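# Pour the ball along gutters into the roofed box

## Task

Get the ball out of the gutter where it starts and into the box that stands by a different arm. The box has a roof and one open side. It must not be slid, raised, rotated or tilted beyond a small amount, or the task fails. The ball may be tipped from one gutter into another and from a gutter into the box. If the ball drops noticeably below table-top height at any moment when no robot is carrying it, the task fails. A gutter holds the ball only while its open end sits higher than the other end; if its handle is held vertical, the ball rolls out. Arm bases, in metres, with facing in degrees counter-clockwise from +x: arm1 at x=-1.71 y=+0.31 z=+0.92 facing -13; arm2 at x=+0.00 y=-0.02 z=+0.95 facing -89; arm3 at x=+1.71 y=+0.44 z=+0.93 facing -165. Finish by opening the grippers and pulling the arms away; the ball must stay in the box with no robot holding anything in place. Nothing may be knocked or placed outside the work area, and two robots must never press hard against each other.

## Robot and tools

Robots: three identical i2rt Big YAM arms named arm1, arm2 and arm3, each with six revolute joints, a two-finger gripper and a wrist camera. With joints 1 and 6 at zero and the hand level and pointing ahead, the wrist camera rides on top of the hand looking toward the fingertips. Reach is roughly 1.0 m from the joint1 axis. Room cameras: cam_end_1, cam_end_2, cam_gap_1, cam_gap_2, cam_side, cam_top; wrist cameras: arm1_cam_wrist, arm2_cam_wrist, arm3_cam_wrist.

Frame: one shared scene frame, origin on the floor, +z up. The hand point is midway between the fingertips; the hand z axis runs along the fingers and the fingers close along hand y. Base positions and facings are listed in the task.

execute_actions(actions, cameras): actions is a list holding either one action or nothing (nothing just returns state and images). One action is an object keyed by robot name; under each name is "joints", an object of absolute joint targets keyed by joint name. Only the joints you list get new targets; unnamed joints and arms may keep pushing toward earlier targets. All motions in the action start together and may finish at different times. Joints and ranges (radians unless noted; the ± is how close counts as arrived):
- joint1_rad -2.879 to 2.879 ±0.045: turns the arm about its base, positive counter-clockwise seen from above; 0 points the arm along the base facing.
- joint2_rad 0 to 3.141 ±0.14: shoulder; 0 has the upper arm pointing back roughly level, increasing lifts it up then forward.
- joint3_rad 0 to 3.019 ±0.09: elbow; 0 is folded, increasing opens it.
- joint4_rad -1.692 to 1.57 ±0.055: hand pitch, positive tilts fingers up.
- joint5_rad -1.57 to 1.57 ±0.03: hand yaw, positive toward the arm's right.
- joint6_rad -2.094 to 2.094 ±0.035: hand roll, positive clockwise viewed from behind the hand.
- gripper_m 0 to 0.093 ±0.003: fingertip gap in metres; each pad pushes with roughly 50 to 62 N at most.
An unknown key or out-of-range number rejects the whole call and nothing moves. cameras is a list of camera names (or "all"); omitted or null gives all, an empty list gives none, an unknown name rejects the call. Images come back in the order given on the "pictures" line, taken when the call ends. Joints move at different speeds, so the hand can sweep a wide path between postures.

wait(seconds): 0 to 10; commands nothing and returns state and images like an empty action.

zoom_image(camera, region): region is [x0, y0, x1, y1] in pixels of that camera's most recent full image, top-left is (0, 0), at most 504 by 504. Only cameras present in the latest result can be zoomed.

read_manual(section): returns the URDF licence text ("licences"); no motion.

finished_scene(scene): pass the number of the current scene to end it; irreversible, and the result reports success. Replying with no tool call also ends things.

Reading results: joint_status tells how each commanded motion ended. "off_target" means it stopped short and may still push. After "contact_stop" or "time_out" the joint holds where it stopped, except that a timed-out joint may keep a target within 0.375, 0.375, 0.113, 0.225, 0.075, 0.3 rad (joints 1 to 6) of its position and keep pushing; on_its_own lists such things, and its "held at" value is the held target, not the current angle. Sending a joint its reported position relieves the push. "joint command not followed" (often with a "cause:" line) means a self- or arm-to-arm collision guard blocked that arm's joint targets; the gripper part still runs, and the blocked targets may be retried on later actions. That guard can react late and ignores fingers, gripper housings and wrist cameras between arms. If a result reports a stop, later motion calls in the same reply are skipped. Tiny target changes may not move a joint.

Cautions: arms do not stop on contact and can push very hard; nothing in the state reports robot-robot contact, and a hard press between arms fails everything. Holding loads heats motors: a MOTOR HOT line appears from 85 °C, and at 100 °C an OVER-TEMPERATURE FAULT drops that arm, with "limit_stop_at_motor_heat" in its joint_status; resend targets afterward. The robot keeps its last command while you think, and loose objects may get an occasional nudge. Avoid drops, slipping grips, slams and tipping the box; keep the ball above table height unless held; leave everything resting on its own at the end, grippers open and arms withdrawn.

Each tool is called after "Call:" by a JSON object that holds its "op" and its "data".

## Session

Call:
{"op": "execute_actions", "data": {"actions": [], "cameras": ["cam_end_1","cam_end_2","cam_side","cam_top"]}}

Scene clock: 0.00 s.
arm1.joint_positions: joint1_rad=+0.274 joint2_rad=+0.365 joint3_rad=+1.664 joint4_rad=-1.606 joint5_rad=-0.144 joint6_rad=-0.010 gripper_m=+0.094
arm1.joint_status: not commanded
arm1.hand: x=-1.6971 y=+0.3301 z=+1.5441 quat_wxyz=(-0.594, +0.062, -0.799, -0.071) (m; scene frame)
arm2.joint_positions: joint1_rad=+0.426 joint2_rad=+0.414 joint3_rad=+1.580 joint4_rad=-1.327 joint5_rad=+0.212 joint6_rad=+0.421 gripper_m=+0.094
arm2.joint_status: not commanded
arm2.hand: x=+0.0156 y=-0.1173 z=+1.6078 quat_wxyz=(-0.575, -0.575, -0.495, +0.306) (m; scene frame)
arm3.joint_positions: joint1_rad=+0.611 joint2_rad=+0.633 joint3_rad=+1.352 joint4_rad=-1.548 joint5_rad=+0.219 joint6_rad=-0.664 gripper_m=+0.095
arm3.joint_status: not commanded
arm3.hand: x=+1.5579 y=+0.3071 z=+1.4122 quat_wxyz=(+0.068, -0.691, -0.617, +0.371) (m; scene frame)
pictures: cam_end_1, cam_end_2, cam_side, cam_top
Images, in order (width x height): cam_end_1 896x504, cam_end_2 896x504, cam_side 896x504, cam_top 896x504.

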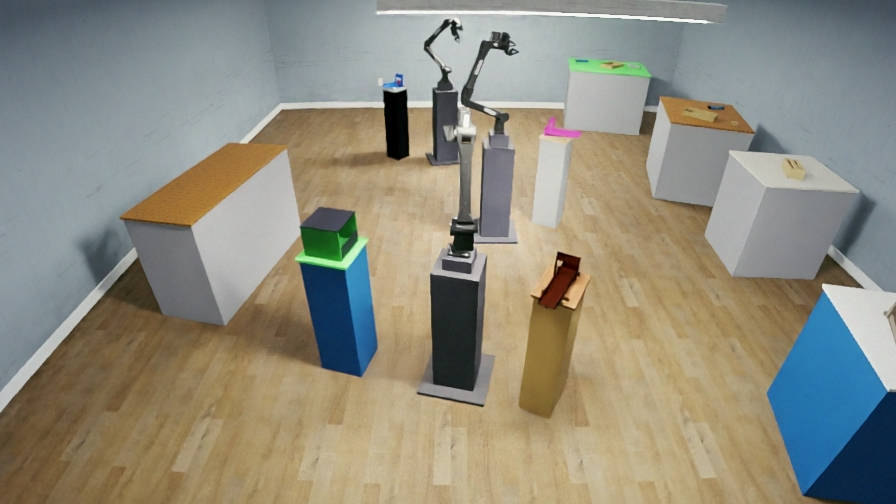

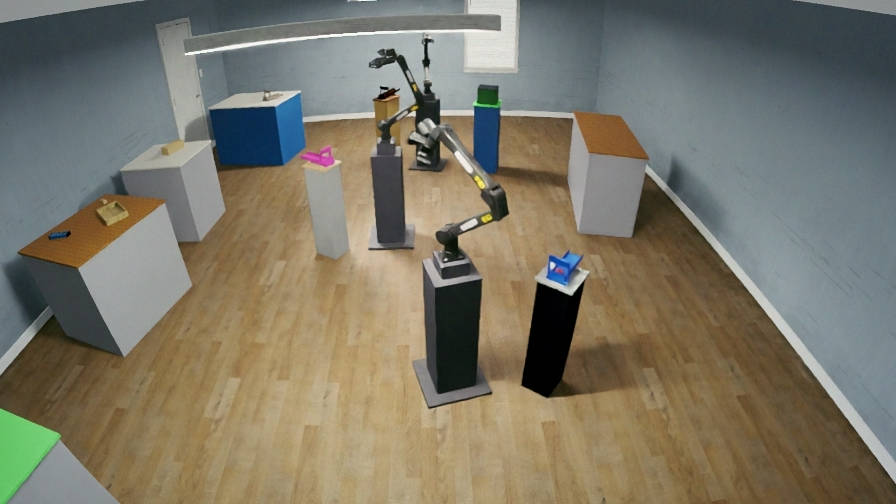

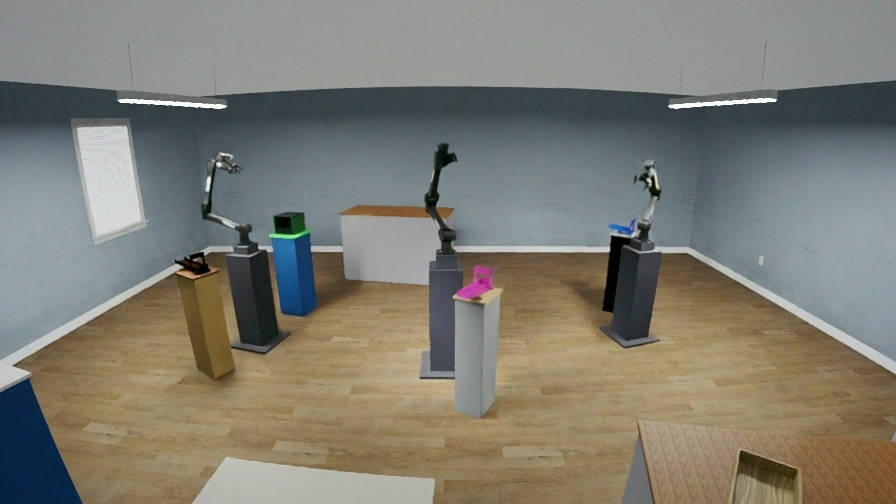

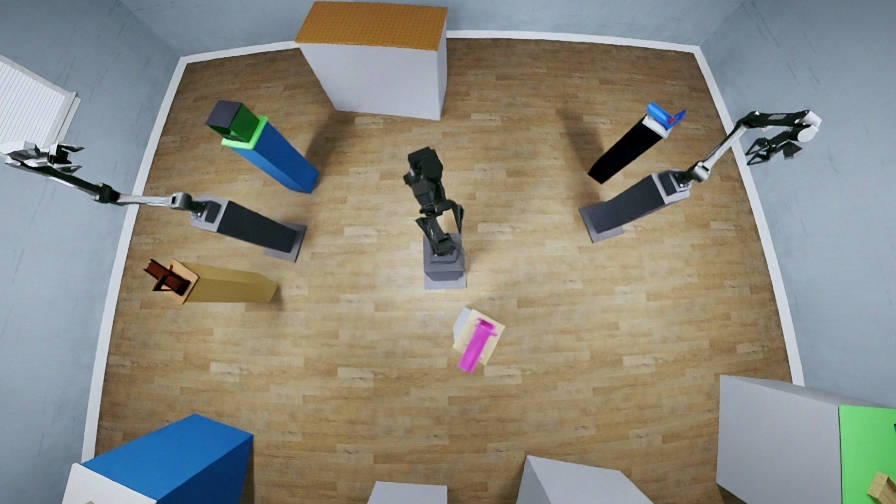

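Call:
{"op": "execute_actions", "data": {"actions": [{"arm1":{"joints":{"joint1_rad":-1.43,"joint2_rad":1.516,"joint3_rad":1.602,"joint4_rad":-1.657,"joint5_rad":0,"joint6_rad":0}},"arm2":{"joints":{"joint1_rad":0.54,"joint2_rad":1.516,"joint3_rad":1.602,"joint4_rad":-1.657,"joint5_rad":0,"joint6_rad":0}},"arm3":{"joints":{"joint1_rad":-2.1,"joint2_rad":1.516,"joint3_rad":1.63,"joint4_rad":-1.657,"joint5_rad":0,"joint6_rad":0}}}], "cameras": ["arm1_cam_wrist","arm2_cam_wrist","arm3_cam_wrist"]}}

Scene clock: 2.53 s.
arm1.joint_positions: joint1_rad=-1.427 joint2_rad=+1.519 joint3_rad=+1.593 joint4_rad=-1.642 joint5_rad=+0.001 joint6_rad=-0.006 gripper_m=+0.094
arm1.joint_status: all done
arm1.hand: x=-1.7586 y=-0.1426 z=+1.2107 quat_wxyz=(-0.002, -0.735, -0.678, -0.006) (m; scene frame)
arm2.joint_positions: joint1_rad=+0.535 joint2_rad=+1.531 joint3_rad=+1.589 joint4_rad=-1.641 joint5_rad=+0.003 joint6_rad=+0.016 gripper_m=+0.094
arm2.joint_status: all done
arm2.hand: x=+0.2390 y=-0.4086 z=+1.2376 quat_wxyz=(+0.010, -0.497, -0.868, +0.005) (m; scene frame)
arm3.joint_positions: joint1_rad=-2.106 joint2_rad=+1.531 joint3_rad=+1.609 joint4_rad=-1.644 joint5_rad=-0.001 joint6_rad=-0.008 gripper_m=+0.095
arm3.joint_status: all done
arm3.hand: x=+1.8408 y=+0.8828 z=+1.2251 quat_wxyz=(-0.001, -0.608, +0.794, +0.007) (m; scene frame)
pictures: arm1_cam_wrist, arm2_cam_wrist, arm3_cam_wrist
Images, in order (width x height): arm1_cam_wrist 616x616, arm2_cam_wrist 616x616, arm3_cam_wrist 616x616.

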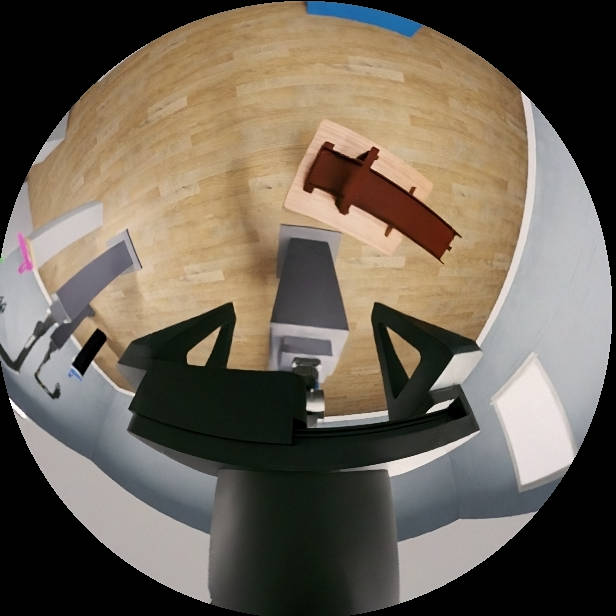

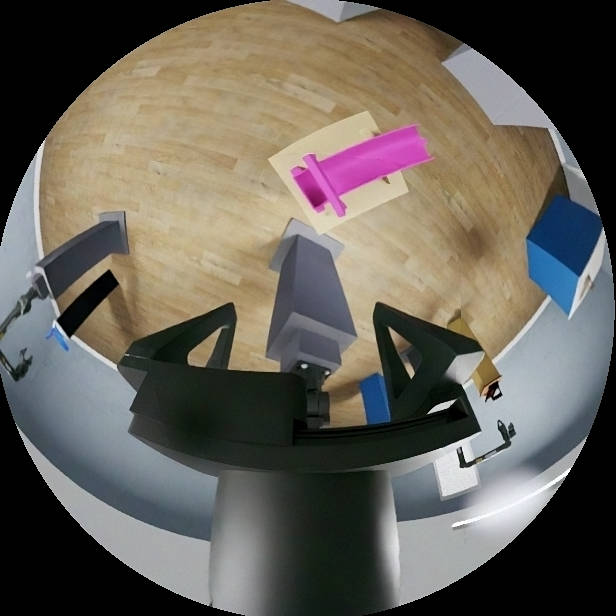

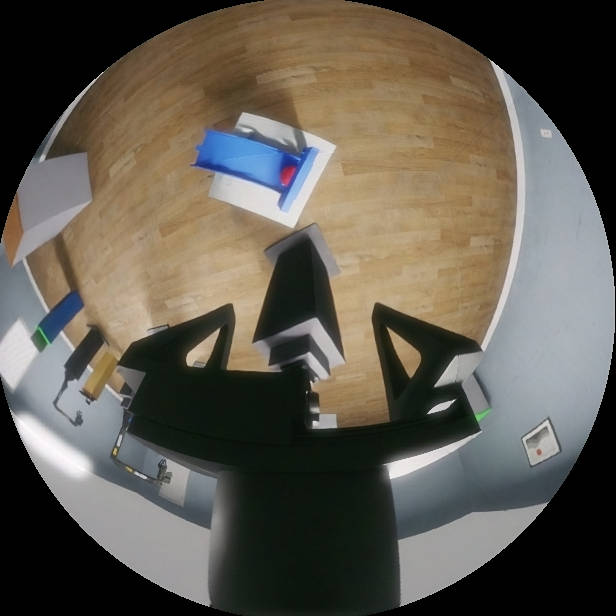

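Call:
{"op": "execute_actions", "data": {"actions": [{"arm1":{"joints":{"joint1_rad":-1.54,"joint2_rad":1.75,"joint3_rad":1.52,"joint4_rad":-1.40,"joint5_rad":0.19,"joint6_rad":0.3}},"arm2":{"joints":{"joint1_rad":0.52,"joint2_rad":1.66,"joint3_rad":1.38,"joint4_rad":-1.19,"joint5_rad":0.175,"joint6_rad":-0.5}},"arm3":{"joints":{"joint1_rad":-2.165,"joint2_rad":1.68,"joint3_rad":1.45,"joint4_rad":-1.25,"joint5_rad":-0.19,"joint6_rad":0.38}}}], "cameras": ["arm1_cam_wrist","arm2_cam_wrist","arm3_cam_wrist"]}}

Scene clock: 4.33 s.
arm1.joint_positions: joint1_rad=-1.545 joint2_rad=+1.749 joint3_rad=+1.510 joint4_rad=-1.413 joint5_rad=+0.189 joint6_rad=+0.293 gripper_m=+0.094
arm1.joint_status: all done
arm1.hand: x=-1.8521 y=-0.1813 z=+1.0733 quat_wxyz=(+0.093, -0.853, -0.513, +0.034) (m; scene frame)
arm2.joint_positions: joint1_rad=+0.528 joint2_rad=+1.689 joint3_rad=+1.366 joint4_rad=-1.208 joint5_rad=+0.172 joint6_rad=-0.483 gripper_m=+0.094
arm2.joint_status: all done
arm2.hand: x=+0.2362 y=-0.4718 z=+1.0843 quat_wxyz=(+0.051, -0.271, -0.958, +0.082) (m; scene frame)
arm3.joint_positions: joint1_rad=-2.166 joint2_rad=+1.692 joint3_rad=+1.428 joint4_rad=-1.264 joint5_rad=-0.186 joint6_rad=+0.370 gripper_m=+0.095
arm3.joint_status: all done
arm3.hand: x=+1.8547 y=+0.9400 z=+1.0859 quat_wxyz=(-0.056, -0.420, +0.902, +0.084) (m; scene frame)
pictures: arm1_cam_wrist, arm2_cam_wrist, arm3_cam_wrist
Images, in order (width x height): arm1_cam_wrist 616x616, arm2_cam_wrist 616x616, arm3_cam_wrist 616x616.

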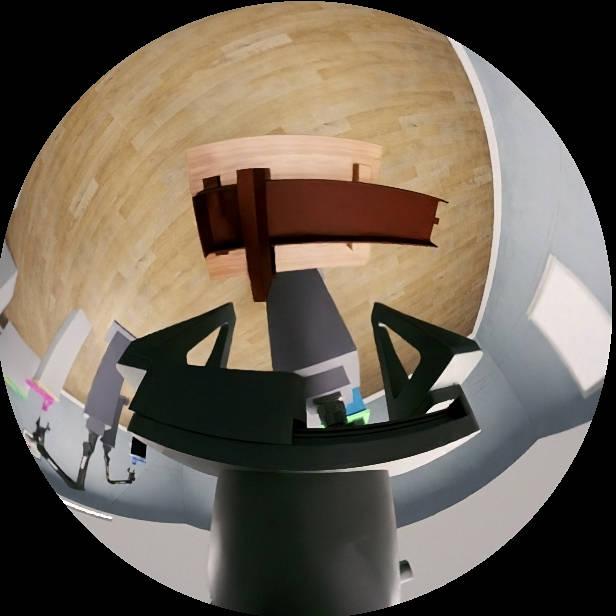

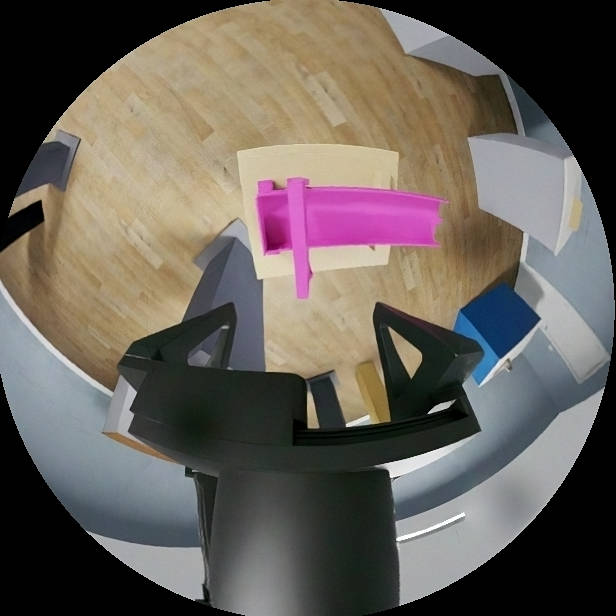

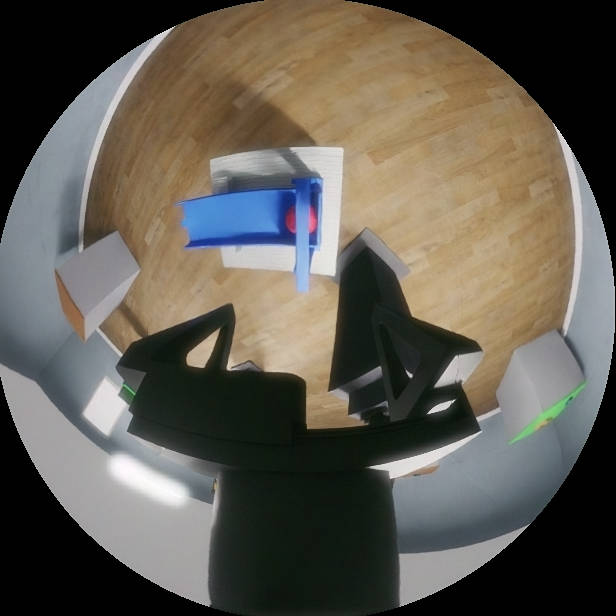

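Call:
{"op": "execute_actions", "data": {"actions": [{"arm1":{"joints":{"joint1_rad":-1.5,"joint2_rad":1.905,"joint3_rad":1.495,"joint4_rad":-1.2,"joint6_rad":0.27}},"arm2":{"joints":{"joint2_rad":1.82,"joint3_rad":1.28,"joint4_rad":-0.9,"joint6_rad":-0.56}},"arm3":{"joints":{"joint1_rad":-2.14,"joint2_rad":1.853,"joint3_rad":1.392,"joint4_rad":-1.0}}}], "cameras": ["arm1_cam_wrist","arm2_cam_wrist","arm3_cam_wrist"]}}

Scene clock: 5.67 s.
arm1.joint_positions: joint1_rad=-1.507 joint2_rad=+1.908 joint3_rad=+1.491 joint4_rad=-1.214 joint5_rad=+0.189 joint6_rad=+0.278 gripper_m=+0.094
arm1.joint_status: all done
arm1.hand: x=-1.8383 y=-0.2234 z=+0.9823 quat_wxyz=(+0.085, -0.840, -0.535, +0.042) (m; scene frame)
arm2.joint_positions: joint1_rad=+0.528 joint2_rad=+1.847 joint3_rad=+1.273 joint4_rad=-0.919 joint5_rad=+0.173 joint6_rad=-0.544 gripper_m=+0.094
arm2.joint_status: all done
arm2.hand: x=+0.2470 y=-0.4936 z=+0.9763 quat_wxyz=(+0.040, -0.243, -0.965, +0.094) (m; scene frame)
arm3.joint_positions: joint1_rad=-2.145 joint2_rad=+1.869 joint3_rad=+1.376 joint4_rad=-1.014 joint5_rad=-0.186 joint6_rad=+0.371 gripper_m=+0.095
arm3.joint_status: all done
arm3.hand: x=+1.8537 y=+0.9779 z=+0.9797 quat_wxyz=(-0.049, -0.430, +0.897, +0.092) (m; scene frame)
pictures: arm1_cam_wrist, arm2_cam_wrist, arm3_cam_wrist
Images, in order (width x height): arm1_cam_wrist 616x616, arm2_cam_wrist 616x616, arm3_cam_wrist 616x616.

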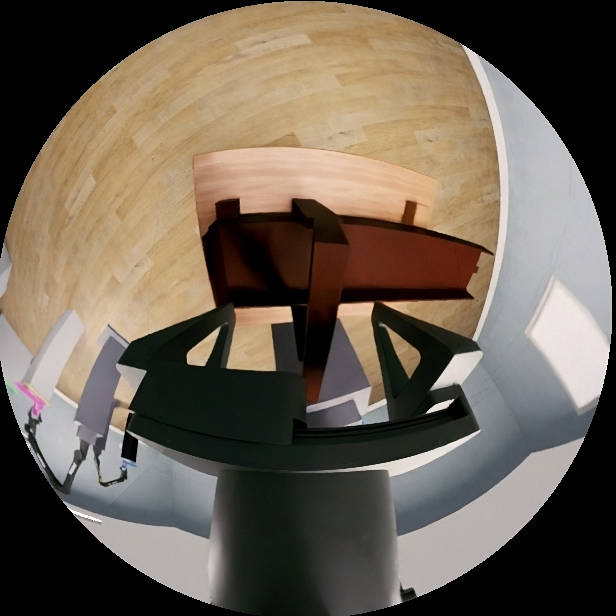

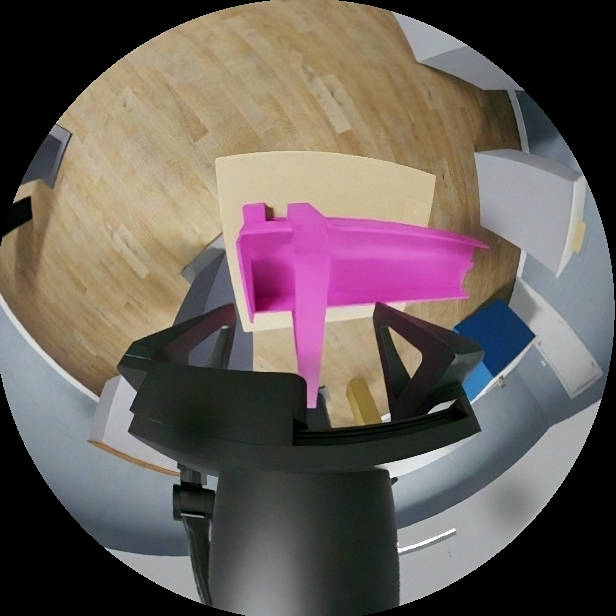

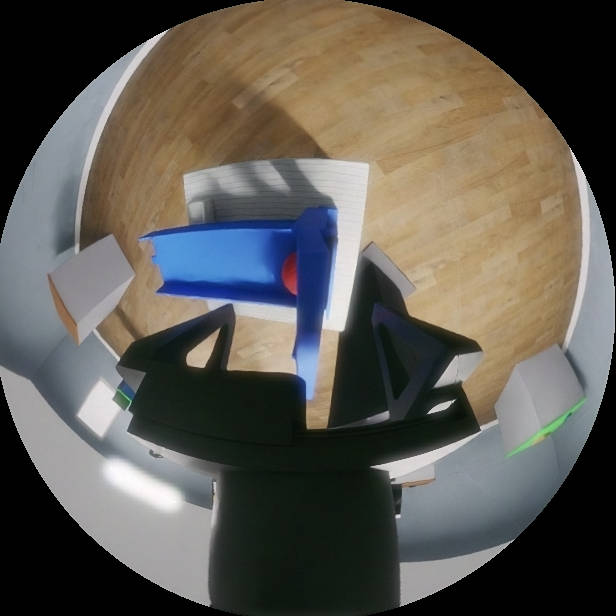

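Call:
{"op": "execute_actions", "data": {"actions": [{"arm1":{"joints":{"gripper_m":0,"joint6_rad":0.35}},"arm2":{"joints":{"gripper_m":0}},"arm3":{"joints":{"gripper_m":0,"joint6_rad":0.42}}}], "cameras": []}}

Call:
{"op": "execute_actions", "data": {"actions": [{"arm1":{"joints":{"joint2_rad":1.65}},"arm2":{"joints":{"joint2_rad":1.55}},"arm3":{"joints":{"joint2_rad":1.62,"joint3_rad":1.45,"joint5_rad":-0.4}}}], "cameras": []}}

Call:
{"op": "execute_actions", "data": {"actions": [{"arm1":{"joints":{"joint1_rad":0.05,"joint2_rad":2.19,"joint3_rad":1.95,"joint4_rad":-0.8,"joint5_rad":0,"joint6_rad":-1.57}},"arm2":{"joints":{"joint1_rad":1.816,"joint2_rad":2.21,"joint3_rad":1.95,"joint4_rad":-0.78,"joint5_rad":0,"joint6_rad":-1.57}},"arm3":{"joints":{"joint4_rad":-0.9,"joint6_rad":1.0}}}], "cameras": []}}

Call:
{"op": "execute_actions", "data": {"actions": [{"arm3":{"joints":{"joint4_rad":-0.78,"joint6_rad":1.57,"joint5_rad":0}}}], "cameras": []}}

Call:
{"op": "execute_actions", "data": {"actions": [{"arm3":{"joints":{"joint1_rad":0.0}}}], "cameras": []}}

Call:
{"op": "execute_actions", "data": {"actions": [{"arm3":{"joints":{"joint2_rad":1.92,"joint3_rad":1.98,"joint4_rad":-1.18}}}], "cameras": ["cam_gap_2","cam_side"]}}

Call:
{"op": "zoom_image", "data": {"camera": "cam_side", "region": [480, 180, 620, 280]}}

Scene clock: 6.70 s.
arm1.joint_positions: joint1_rad=-1.506 joint2_rad=+1.907 joint3_rad=+1.491 joint4_rad=-1.214 joint5_rad=+0.199 joint6_rad=+0.331 gripper_m=+0.011
arm1.joint_status: gripper_m off_target (ended at +0.011, target +0.000); the others done
arm1.hand: x=-1.8398 y=-0.2233 z=+0.9836 quat_wxyz=(+0.087, -0.853, -0.512, +0.049) (m; scene frame)
arm2.joint_positions: joint1_rad=+0.527 joint2_rad=+1.843 joint3_rad=+1.273 joint4_rad=-0.917 joint5_rad=+0.180 joint6_rad=-0.545 gripper_m=+0.011
arm2.joint_status: gripper_m off_target (ended at +0.011, target +0.000)
arm2.hand: x=+0.2461 y=-0.4952 z=+0.9789 quat_wxyz=(+0.040, -0.243, -0.964, +0.099) (m; scene frame)
arm3.joint_positions: joint1_rad=-2.144 joint2_rad=+1.865 joint3_rad=+1.376 joint4_rad=-1.013 joint5_rad=-0.193 joint6_rad=+0.406 gripper_m=+0.012
arm3.joint_status: gripper_m off_target (ended at +0.012, target +0.000); the others done
arm3.hand: x=+1.8526 y=+0.9788 z=+0.9822 quat_wxyz=(-0.051, -0.415, +0.903, +0.095) (m; scene frame)
pictures: none
No camera images: the call's "cameras" was empty. Leave "cameras" out to get every camera's image.

Scene clock: 8.03 s.
arm1.joint_positions: joint1_rad=-1.506 joint2_rad=+1.647 joint3_rad=+1.482 joint4_rad=-1.212 joint5_rad=+0.187 joint6_rad=+0.344 gripper_m=+0.011
arm1.joint_status: all done
arm1.hand: x=-1.8389 y=-0.2209 z=+1.1157 quat_wxyz=(-0.014, -0.860, -0.494, +0.125) (m; scene frame)
arm2.joint_positions: joint1_rad=+0.527 joint2_rad=+1.556 joint3_rad=+1.266 joint4_rad=-0.917 joint5_rad=+0.172 joint6_rad=-0.545 gripper_m=+0.011
arm2.joint_status: all done
arm2.hand: x=+0.2524 y=-0.4984 z=+1.1237 quat_wxyz=(-0.061, -0.250, -0.947, +0.193) (m; scene frame)
arm3.joint_positions: joint1_rad=-2.144 joint2_rad=+1.622 joint3_rad=+1.421 joint4_rad=-1.012 joint5_rad=-0.393 joint6_rad=+0.410 gripper_m=+0.012
arm3.joint_status: all done
arm3.hand: x=+1.8272 y=+1.0013 z=+1.1417 quat_wxyz=(-0.029, -0.429, +0.864, +0.263) (m; scene frame)
pictures: none
No camera images: the call's "cameras" was empty. Leave "cameras" out to get every camera's image.

Scene clock: 10.37 s.
arm1.joint_positions: joint1_rad=+0.054 joint2_rad=+2.218 joint3_rad=+1.904 joint4_rad=-0.807 joint5_rad=+0.000 joint6_rad=-1.562 gripper_m=+0.011
arm1.joint_status: all done
arm1.hand: x=-0.9531 y=+0.1736 z=+0.9818 quat_wxyz=(-0.152, +0.621, -0.749, +0.171) (m; scene frame)
arm2.joint_positions: joint1_rad=+1.809 joint2_rad=+2.257 joint3_rad=+1.883 joint4_rad=-0.788 joint5_rad=+0.001 joint6_rad=-1.554 gripper_m=+0.011
arm2.joint_status: all done
arm2.hand: x=+0.7440 y=+0.1659 z=+0.9529 quat_wxyz=(-0.154, +0.770, -0.608, +0.120) (m; scene frame)
arm3.joint_positions: joint1_rad=-2.144 joint2_rad=+1.622 joint3_rad=+1.421 joint4_rad=-0.926 joint5_rad=-0.393 joint6_rad=+0.991 gripper_m=+0.012
arm3.joint_status: all done
arm3.hand: x=+1.8330 y=+1.0189 z=+1.1496 quat_wxyz=(-0.083, -0.170, +0.941, +0.281) (m; scene frame)
pictures: none
No camera images: the call's "cameras" was empty. Leave "cameras" out to get every camera's image.

Scene clock: 11.93 s.
arm1.joint_positions: joint1_rad=+0.054 joint2_rad=+2.218 joint3_rad=+1.904 joint4_rad=-0.807 joint5_rad=+0.000 joint6_rad=-1.563 gripper_m=+0.011
arm1.joint_status: not commanded
arm1.hand: x=-0.9531 y=+0.1736 z=+0.9818 quat_wxyz=(-0.152, +0.621, -0.749, +0.171) (m; scene frame)
arm2.joint_positions: joint1_rad=+1.809 joint2_rad=+2.257 joint3_rad=+1.883 joint4_rad=-0.788 joint5_rad=+0.001 joint6_rad=-1.554 gripper_m=+0.011
arm2.joint_status: not commanded
arm2.hand: x=+0.7440 y=+0.1659 z=+0.9529 quat_wxyz=(-0.154, +0.770, -0.608, +0.120) (m; scene frame)
arm3.joint_positions: joint1_rad=-2.144 joint2_rad=+1.622 joint3_rad=+1.421 joint4_rad=-0.809 joint5_rad=-0.003 joint6_rad=+1.559 gripper_m=+0.012
arm3.joint_status: all done
arm3.hand: x=+1.9046 y=+1.0282 z=+1.1508 quat_wxyz=(+0.038, +0.144, +0.950, +0.275) (m; scene frame)
pictures: none
No camera images: the call's "cameras" was empty. Leave "cameras" out to get every camera's image.

Scene clock: 14.17 s.
arm1.joint_positions: joint1_rad=+0.054 joint2_rad=+2.218 joint3_rad=+1.904 joint4_rad=-0.807 joint5_rad=+0.000 joint6_rad=-1.563 gripper_m=+0.011
arm1.joint_status: not commanded
arm1.hand: x=-0.9531 y=+0.1736 z=+0.9818 quat_wxyz=(-0.152, +0.621, -0.749, +0.171) (m; scene frame)
arm2.joint_positions: joint1_rad=+1.809 joint2_rad=+2.257 joint3_rad=+1.883 joint4_rad=-0.788 joint5_rad=+0.001 joint6_rad=-1.554 gripper_m=+0.011
arm2.joint_status: not commanded
arm2.hand: x=+0.7440 y=+0.1659 z=+0.9529 quat_wxyz=(-0.154, +0.770, -0.608, +0.120) (m; scene frame)
arm3.joint_positions: joint1_rad=+0.008 joint2_rad=+1.636 joint3_rad=+1.421 joint4_rad=-0.795 joint5_rad=-0.002 joint6_rad=+1.563 gripper_m=+0.012
arm3.joint_status: all done
arm3.hand: x=+1.1214 y=+0.2780 z=+1.1480 quat_wxyz=(-0.221, -0.767, +0.576, +0.173) (m; scene frame)
pictures: none
No camera images: the call's "cameras" was empty. Leave "cameras" out to get every camera's image.

Scene clock: 15.67 s.
arm1.joint_positions: joint1_rad=+0.054 joint2_rad=+2.218 joint3_rad=+1.904 joint4_rad=-0.807 joint5_rad=+0.000 joint6_rad=-1.563 gripper_m=+0.011
arm1.joint_status: not commanded
arm1.hand: x=-0.9531 y=+0.1736 z=+0.9818 quat_wxyz=(-0.152, +0.621, -0.749, +0.171) (m; scene frame)
arm2.joint_positions: joint1_rad=+1.809 joint2_rad=+2.257 joint3_rad=+1.883 joint4_rad=-0.788 joint5_rad=+0.001 joint6_rad=-1.554 gripper_m=+0.011
arm2.joint_status: not commanded
arm2.hand: x=+0.7440 y=+0.1659 z=+0.9529 quat_wxyz=(-0.154, +0.770, -0.608, +0.120) (m; scene frame)
arm3.joint_positions: joint1_rad=+0.008 joint2_rad=+1.940 joint3_rad=+1.928 joint4_rad=-1.177 joint5_rad=-0.002 joint6_rad=+1.563 gripper_m=+0.012
arm3.joint_status: all done
arm3.hand: x=+1.0471 y=+0.2573 z=+1.1612 quat_wxyz=(-0.152, -0.784, +0.589, +0.121) (m; scene frame)
pictures: cam_gap_2, cam_side
Images, in order (width x height): cam_gap_2 896x504, cam_side 896x504.

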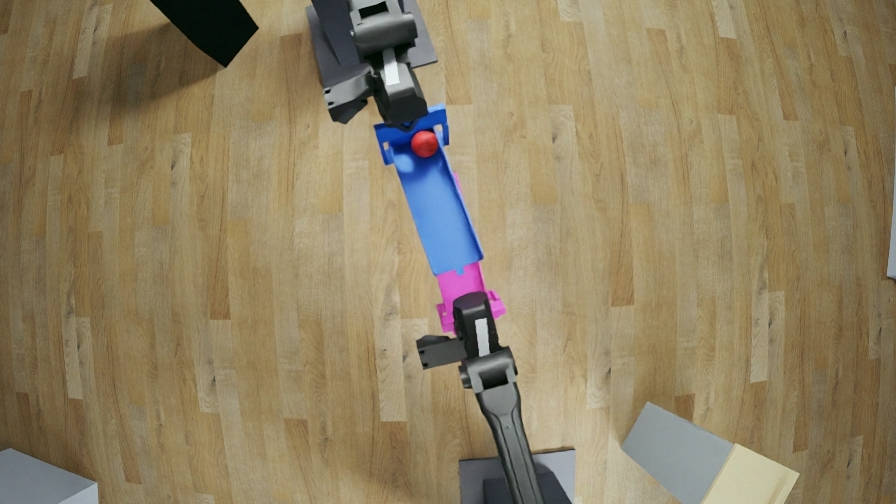

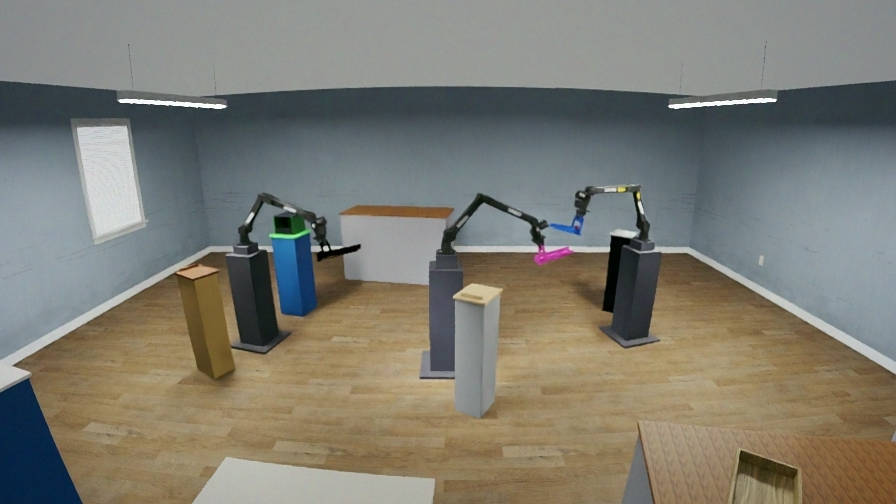

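Region (480, 180, 620, 280) of cam_side's 896x504 image, scaled by 3.600, with more detail than that image has; it fills the top 360 rows of this view, and the rest is white.

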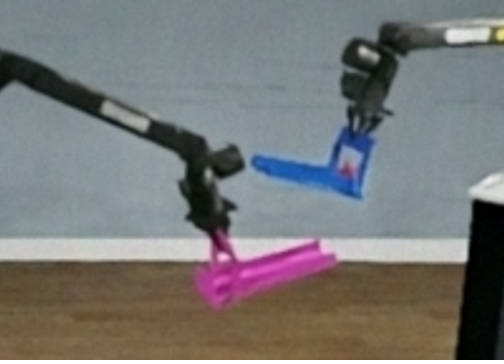

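Call:
{"op": "execute_actions", "data": {"actions": [{"arm2":{"joints":{"joint2_rad":2.17}},"arm3":{"joints":{"joint4_rad":-1.52}}}], "cameras": []}}

Call:
{"op": "wait", "data": {"seconds": 2}}

Scene clock: 16.80 s.
arm1.joint_positions: joint1_rad=+0.054 joint2_rad=+2.218 joint3_rad=+1.904 joint4_rad=-0.807 joint5_rad=+0.000 joint6_rad=-1.563 gripper_m=+0.011
arm1.joint_status: not commanded
arm1.hand: x=-0.9531 y=+0.1736 z=+0.9818 quat_wxyz=(-0.152, +0.621, -0.749, +0.171) (m; scene frame)
arm2.joint_positions: joint1_rad=+1.809 joint2_rad=+2.226 joint3_rad=+1.883 joint4_rad=-0.788 joint5_rad=+0.001 joint6_rad=-1.554 gripper_m=+0.011
arm2.joint_status: all done
arm2.hand: x=+0.7474 y=+0.1669 z=+0.9756 quat_wxyz=(-0.165, +0.767, -0.606, +0.129) (m; scene frame)
arm3.joint_positions: joint1_rad=+0.008 joint2_rad=+1.940 joint3_rad=+1.928 joint4_rad=-1.511 joint5_rad=-0.002 joint6_rad=+1.563 gripper_m=+0.012
arm3.joint_status: all done
arm3.hand: x=+1.1239 y=+0.2788 z=+1.1431 quat_wxyz=(-0.021, -0.798, +0.601, +0.020) (m; scene frame)
pictures: none
No camera images: the call's "cameras" was empty. Leave "cameras" out to get every camera's image.

Scene clock: 18.80 s.
arm1.joint_positions: joint1_rad=+0.054 joint2_rad=+2.218 joint3_rad=+1.904 joint4_rad=-0.807 joint5_rad=+0.000 joint6_rad=-1.563 gripper_m=+0.011
arm1.joint_status: not commanded
arm1.hand: x=-0.9531 y=+0.1736 z=+0.9818 quat_wxyz=(-0.152, +0.621, -0.749, +0.171) (m; scene frame)
arm2.joint_positions: joint1_rad=+1.810 joint2_rad=+2.226 joint3_rad=+1.883 joint4_rad=-0.788 joint5_rad=+0.000 joint6_rad=-1.556 gripper_m=+0.011
arm2.joint_status: all done
arm2.hand: x=+0.7472 y=+0.1680 z=+0.9762 quat_wxyz=(-0.166, +0.768, -0.605, +0.129) (m; scene frame)
arm3.joint_positions: joint1_rad=+0.008 joint2_rad=+1.940 joint3_rad=+1.928 joint4_rad=-1.511 joint5_rad=-0.002 joint6_rad=+1.563 gripper_m=+0.012
arm3.joint_status: all done
arm3.hand: x=+1.1239 y=+0.2788 z=+1.1431 quat_wxyz=(-0.021, -0.798, +0.601, +0.020) (m; scene frame)
wait: 2.00 s; at rest by 0.27 s
pictures: arm1_cam_wrist, arm2_cam_wrist, arm3_cam_wrist, cam_end_1, cam_end_2, cam_gap_1, cam_gap_2, cam_side, cam_top
Images, in order (width x height): arm1_cam_wrist 616x616, arm2_cam_wrist 616x616, arm3_cam_wrist 616x616, cam_end_1 896x504, cam_end_2 896x504, cam_gap_1 896x504, cam_gap_2 896x504, cam_side 896x504, cam_top 896x504.

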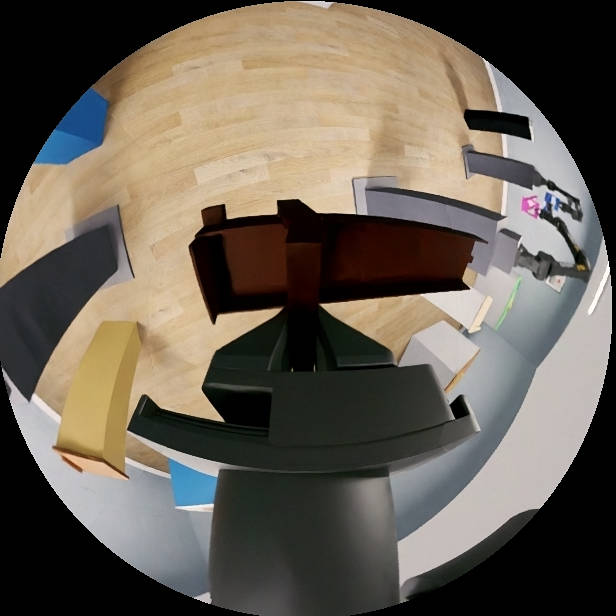

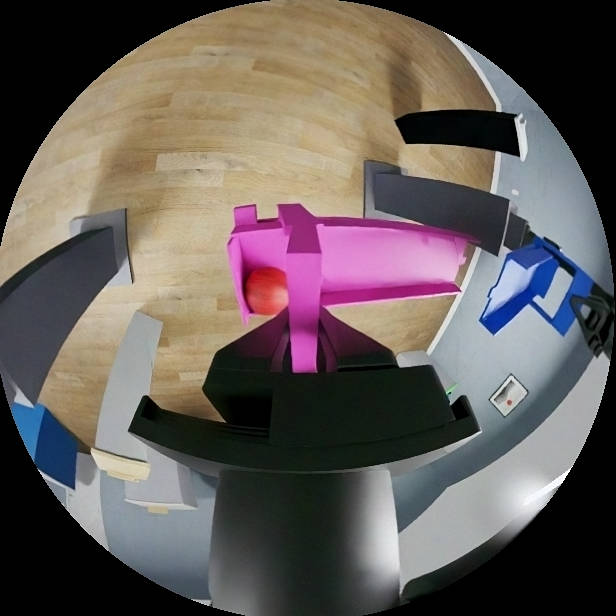

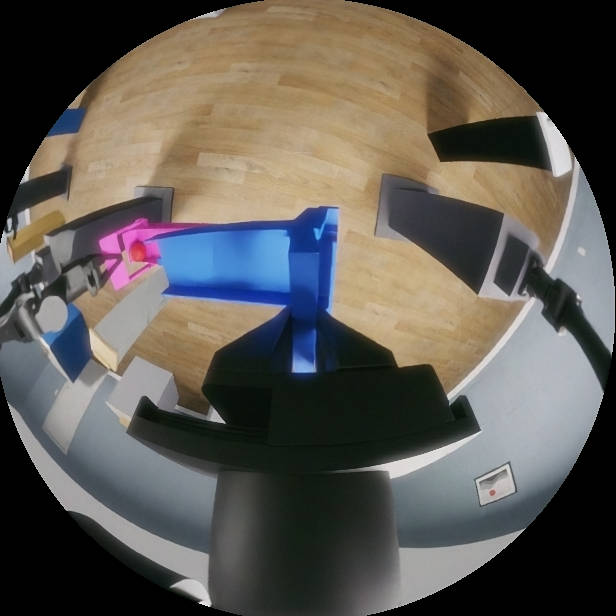

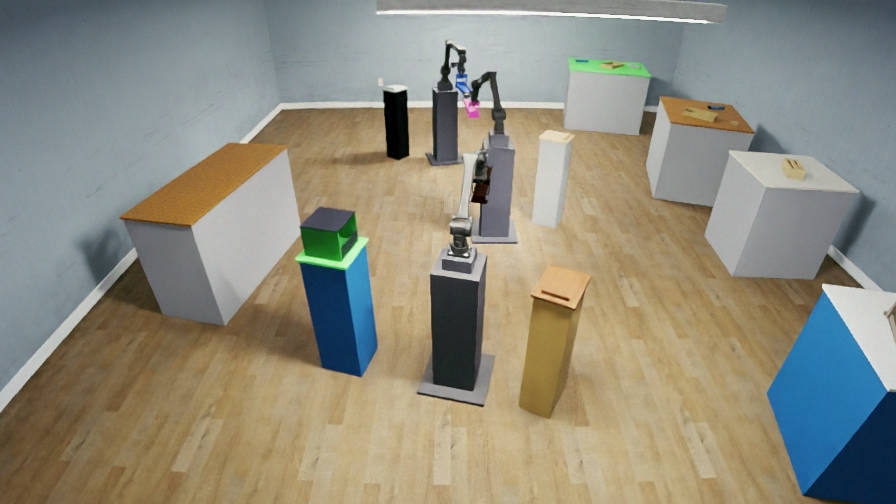

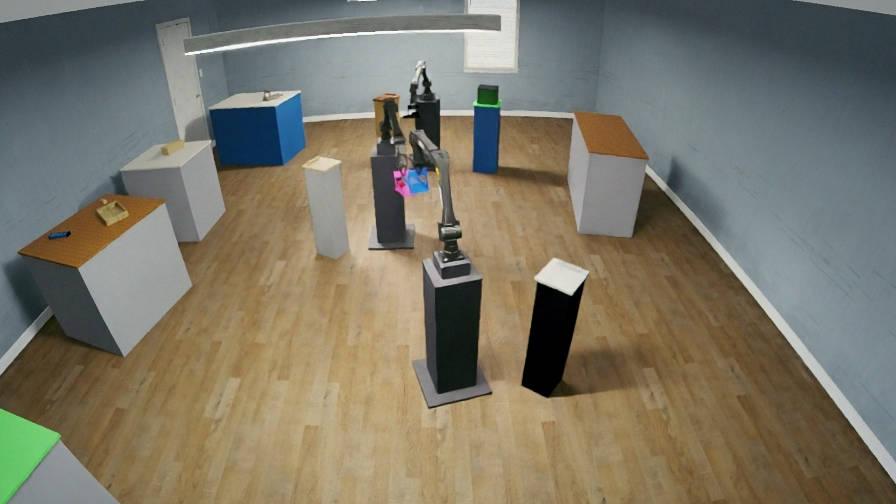

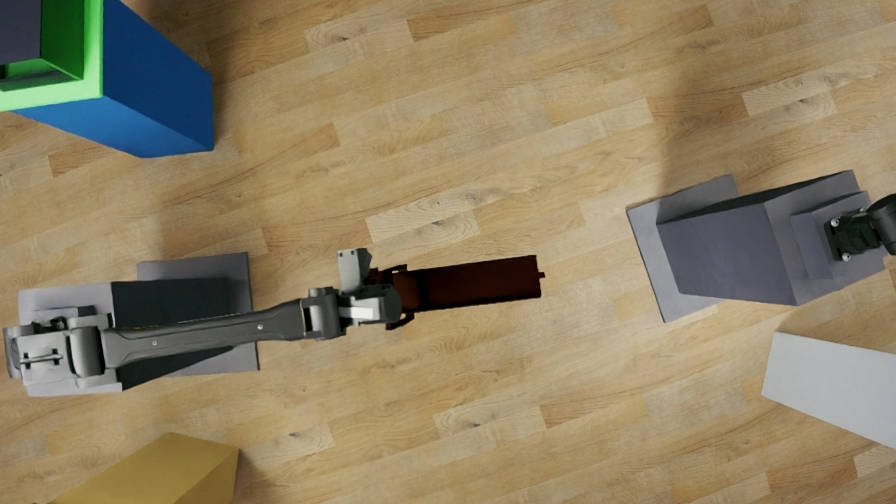

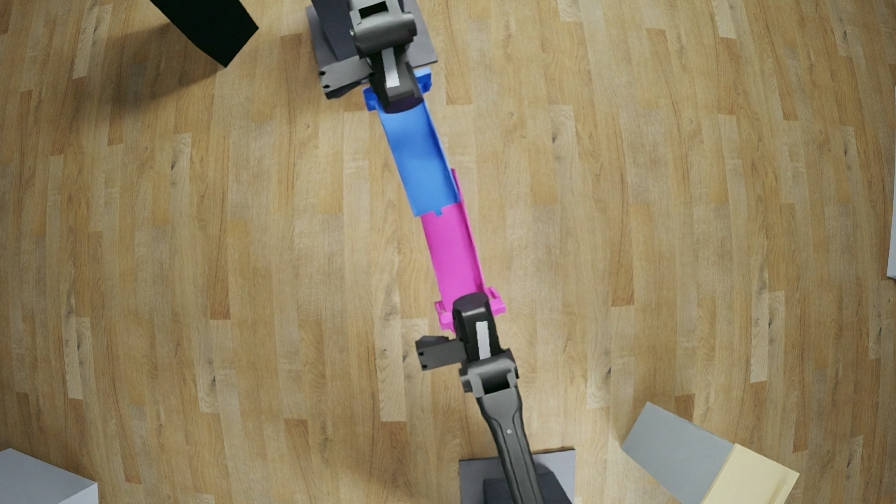

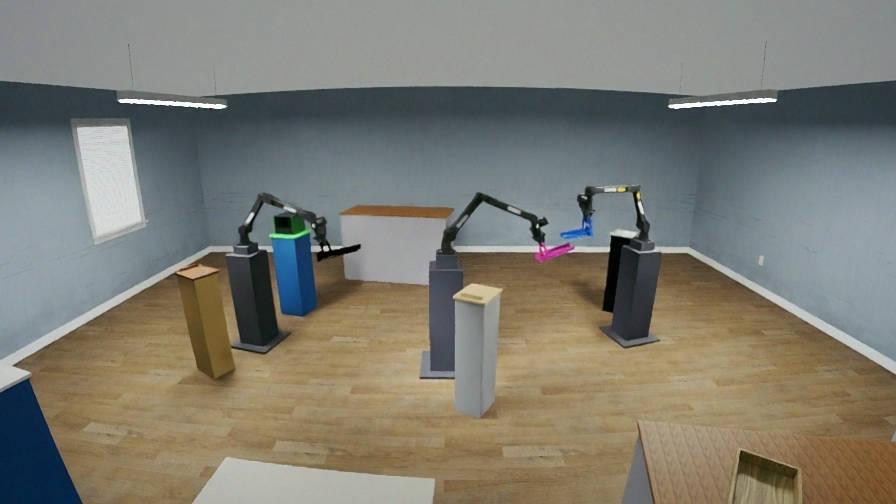

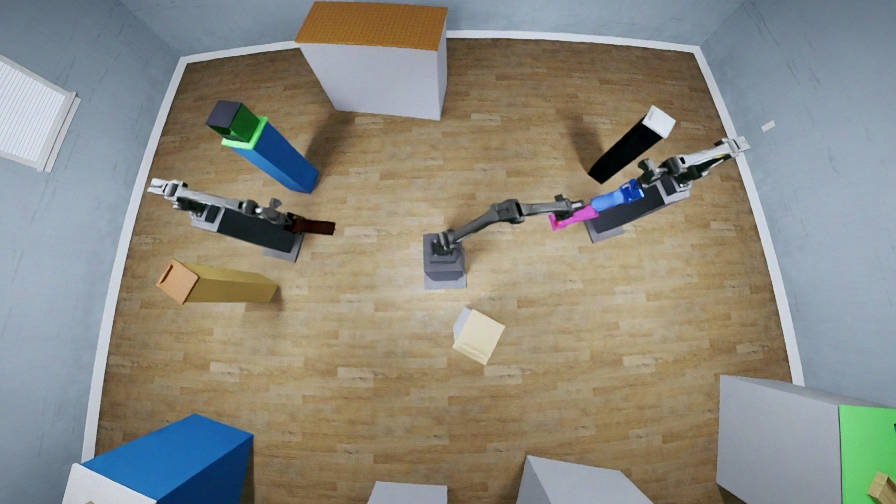

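Call:
{"op": "execute_actions", "data": {"actions": [{"arm3":{"joints":{"joint1_rad":-2.144,"joint2_rad":1.68,"joint3_rad":1.45,"joint4_rad":-1.25,"joint5_rad":-0.19,"joint6_rad":0.41}},"arm2":{"joints":{"joint1_rad":1.4,"joint4_rad":-0.7}}}], "cameras": []}}

Call:
{"op": "execute_actions", "data": {"actions": [{"arm3":{"joints":{"joint2_rad":1.845,"joint3_rad":1.392,"joint4_rad":-1.0}},"arm2":{"joints":{"joint2_rad":1.6,"joint3_rad":1.45,"joint4_rad":-0.78}}}], "cameras": []}}

Call:
{"op": "execute_actions", "data": {"actions": [{"arm3":{"joints":{"gripper_m":0.09}},"arm2":{"joints":{"joint1_rad":-1.779}}}], "cameras": []}}

Call:
{"op": "execute_actions", "data": {"actions": [{"arm3":{"joints":{"joint2_rad":1.5}},"arm2":{"joints":{"joint2_rad":1.77,"joint3_rad":1.83,"joint4_rad":-1.22}}}], "cameras": ["cam_gap_1","cam_side"]}}

Call:
{"op": "zoom_image", "data": {"camera": "cam_side", "region": [290, 180, 430, 280]}}

Scene clock: 21.30 s.
arm1.joint_positions: joint1_rad=+0.054 joint2_rad=+2.218 joint3_rad=+1.904 joint4_rad=-0.807 joint5_rad=+0.000 joint6_rad=-1.563 gripper_m=+0.011
arm1.joint_status: not commanded
arm1.hand: x=-0.9531 y=+0.1736 z=+0.9818 quat_wxyz=(-0.152, +0.621, -0.749, +0.171) (m; scene frame)
arm2.joint_positions: joint1_rad=+1.402 joint2_rad=+2.226 joint3_rad=+1.883 joint4_rad=-0.726 joint5_rad=+0.000 joint6_rad=-1.557 gripper_m=+0.011
arm2.joint_status: all done
arm2.hand: x=+0.7754 y=-0.1465 z=+0.9850 quat_wxyz=(-0.155, +0.626, -0.741, +0.186) (m; scene frame)
arm3.joint_positions: joint1_rad=-2.152 joint2_rad=+1.710 joint3_rad=+1.437 joint4_rad=-1.251 joint5_rad=-0.185 joint6_rad=+0.420 gripper_m=+0.012
arm3.joint_status: all done
arm3.hand: x=+1.8499 y=+0.9485 z=+1.0806 quat_wxyz=(-0.056, -0.404, +0.909, +0.084) (m; scene frame)
pictures: none
No camera images: the call's "cameras" was empty. Leave "cameras" out to get every camera's image.

Scene clock: 22.87 s.
arm1.joint_positions: joint1_rad=+0.054 joint2_rad=+2.218 joint3_rad=+1.904 joint4_rad=-0.807 joint5_rad=+0.000 joint6_rad=-1.563 gripper_m=+0.011
arm1.joint_status: not commanded
arm1.hand: x=-0.9531 y=+0.1736 z=+0.9818 quat_wxyz=(-0.152, +0.621, -0.749, +0.171) (m; scene frame)
arm2.joint_positions: joint1_rad=+1.402 joint2_rad=+1.613 joint3_rad=+1.441 joint4_rad=-0.776 joint5_rad=+0.000 joint6_rad=-1.557 gripper_m=+0.011
arm2.joint_status: all done
arm2.hand: x=+0.6210 y=-0.1200 z=+1.1823 quat_wxyz=(-0.193, +0.616, -0.729, +0.230) (m; scene frame)
arm3.joint_positions: joint1_rad=-2.153 joint2_rad=+1.862 joint3_rad=+1.377 joint4_rad=-1.015 joint5_rad=-0.191 joint6_rad=+0.416 gripper_m=+0.012
arm3.joint_status: all done
arm3.hand: x=+1.8575 y=+0.9774 z=+0.9836 quat_wxyz=(-0.050, -0.407, +0.907, +0.095) (m; scene frame)
pictures: none
No camera images: the call's "cameras" was empty. Leave "cameras" out to get every camera's image.

Scene clock: 25.60 s.
arm1.joint_positions: joint1_rad=+0.054 joint2_rad=+2.218 joint3_rad=+1.904 joint4_rad=-0.807 joint5_rad=+0.000 joint6_rad=-1.563 gripper_m=+0.011
arm1.joint_status: not commanded
arm1.hand: x=-0.9531 y=+0.1736 z=+0.9818 quat_wxyz=(-0.152, +0.621, -0.749, +0.171) (m; scene frame)
arm2.joint_positions: joint1_rad=-1.787 joint2_rad=+1.625 joint3_rad=+1.441 joint4_rad=-0.776 joint5_rad=+0.003 joint6_rad=-1.558 gripper_m=+0.011
arm2.joint_status: all done
arm2.hand: x=-0.6100 y=+0.1062 z=+1.1911 quat_wxyz=(+0.234, -0.743, -0.594, +0.198) (m; scene frame)
arm3.joint_positions: joint1_rad=-2.153 joint2_rad=+1.862 joint3_rad=+1.377 joint4_rad=-1.015 joint5_rad=-0.190 joint6_rad=+0.416 gripper_m=+0.090
arm3.joint_status: all done
arm3.hand: x=+1.8576 y=+0.9774 z=+0.9836 quat_wxyz=(-0.050, -0.407, +0.907, +0.094) (m; scene frame)
pictures: none
No camera images: the call's "cameras" was empty. Leave "cameras" out to get every camera's image.

Scene clock: 26.97 s.
arm1.joint_positions: joint1_rad=+0.054 joint2_rad=+2.218 joint3_rad=+1.904 joint4_rad=-0.807 joint5_rad=+0.000 joint6_rad=-1.563 gripper_m=+0.011
arm1.joint_status: not commanded
arm1.hand: x=-0.9531 y=+0.1736 z=+0.9818 quat_wxyz=(-0.152, +0.621, -0.749, +0.171) (m; scene frame)
arm2.joint_positions: joint1_rad=-1.787 joint2_rad=+1.810 joint3_rad=+1.759 joint4_rad=-1.210 joint5_rad=+0.002 joint6_rad=-1.558 gripper_m=+0.011
arm2.joint_status: all done
arm2.hand: x=-0.6173 y=+0.1076 z=+1.1867 quat_wxyz=(+0.121, -0.770, -0.617, +0.106) (m; scene frame)
arm3.joint_positions: joint1_rad=-2.153 joint2_rad=+1.494 joint3_rad=+1.377 joint4_rad=-1.013 joint5_rad=-0.190 joint6_rad=+0.416 gripper_m=+0.090
arm3.joint_status: all done
arm3.hand: x=+1.8574 y=+0.9694 z=+1.1792 quat_wxyz=(+0.074, -0.412, +0.879, +0.228) (m; scene frame)
pictures: cam_gap_1, cam_side
Images, in order (width x height): cam_gap_1 896x504, cam_side 896x504.

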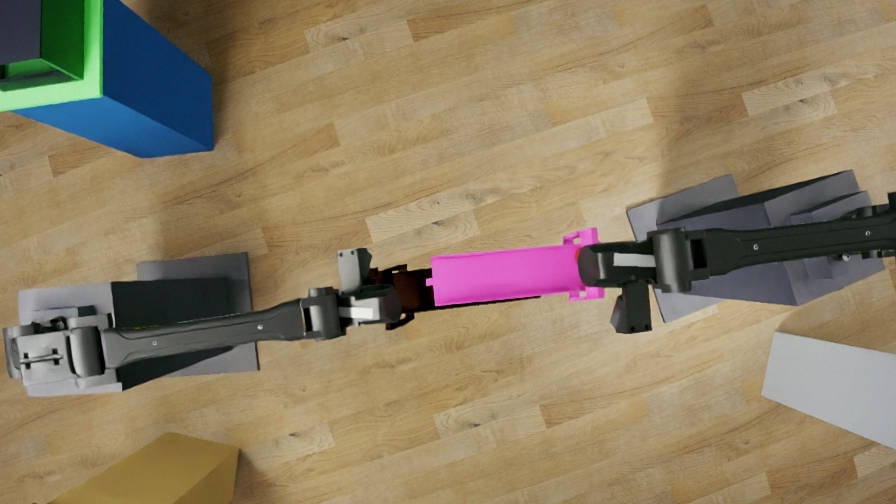

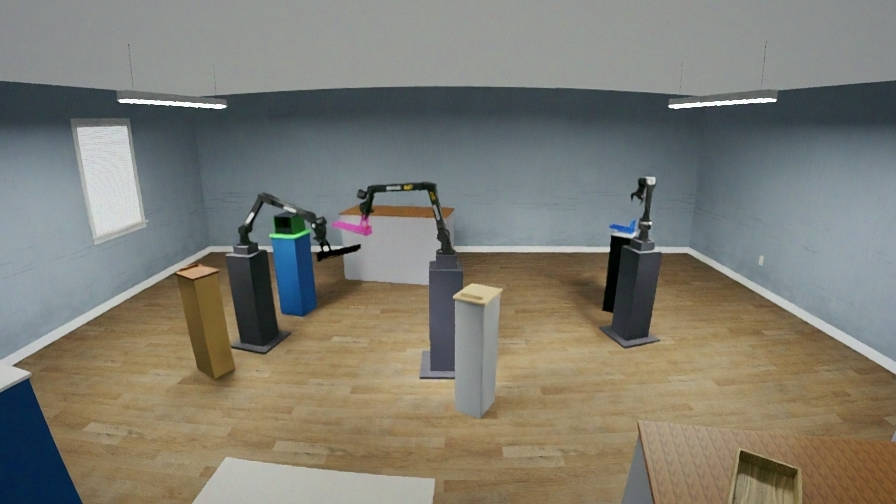

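Region (290, 180, 430, 280) of cam_side's 896x504 image, scaled by 3.600, with more detail than that image has; it fills the top 360 rows of this view, and the rest is white.

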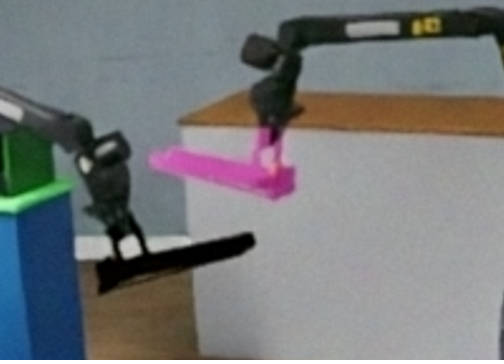

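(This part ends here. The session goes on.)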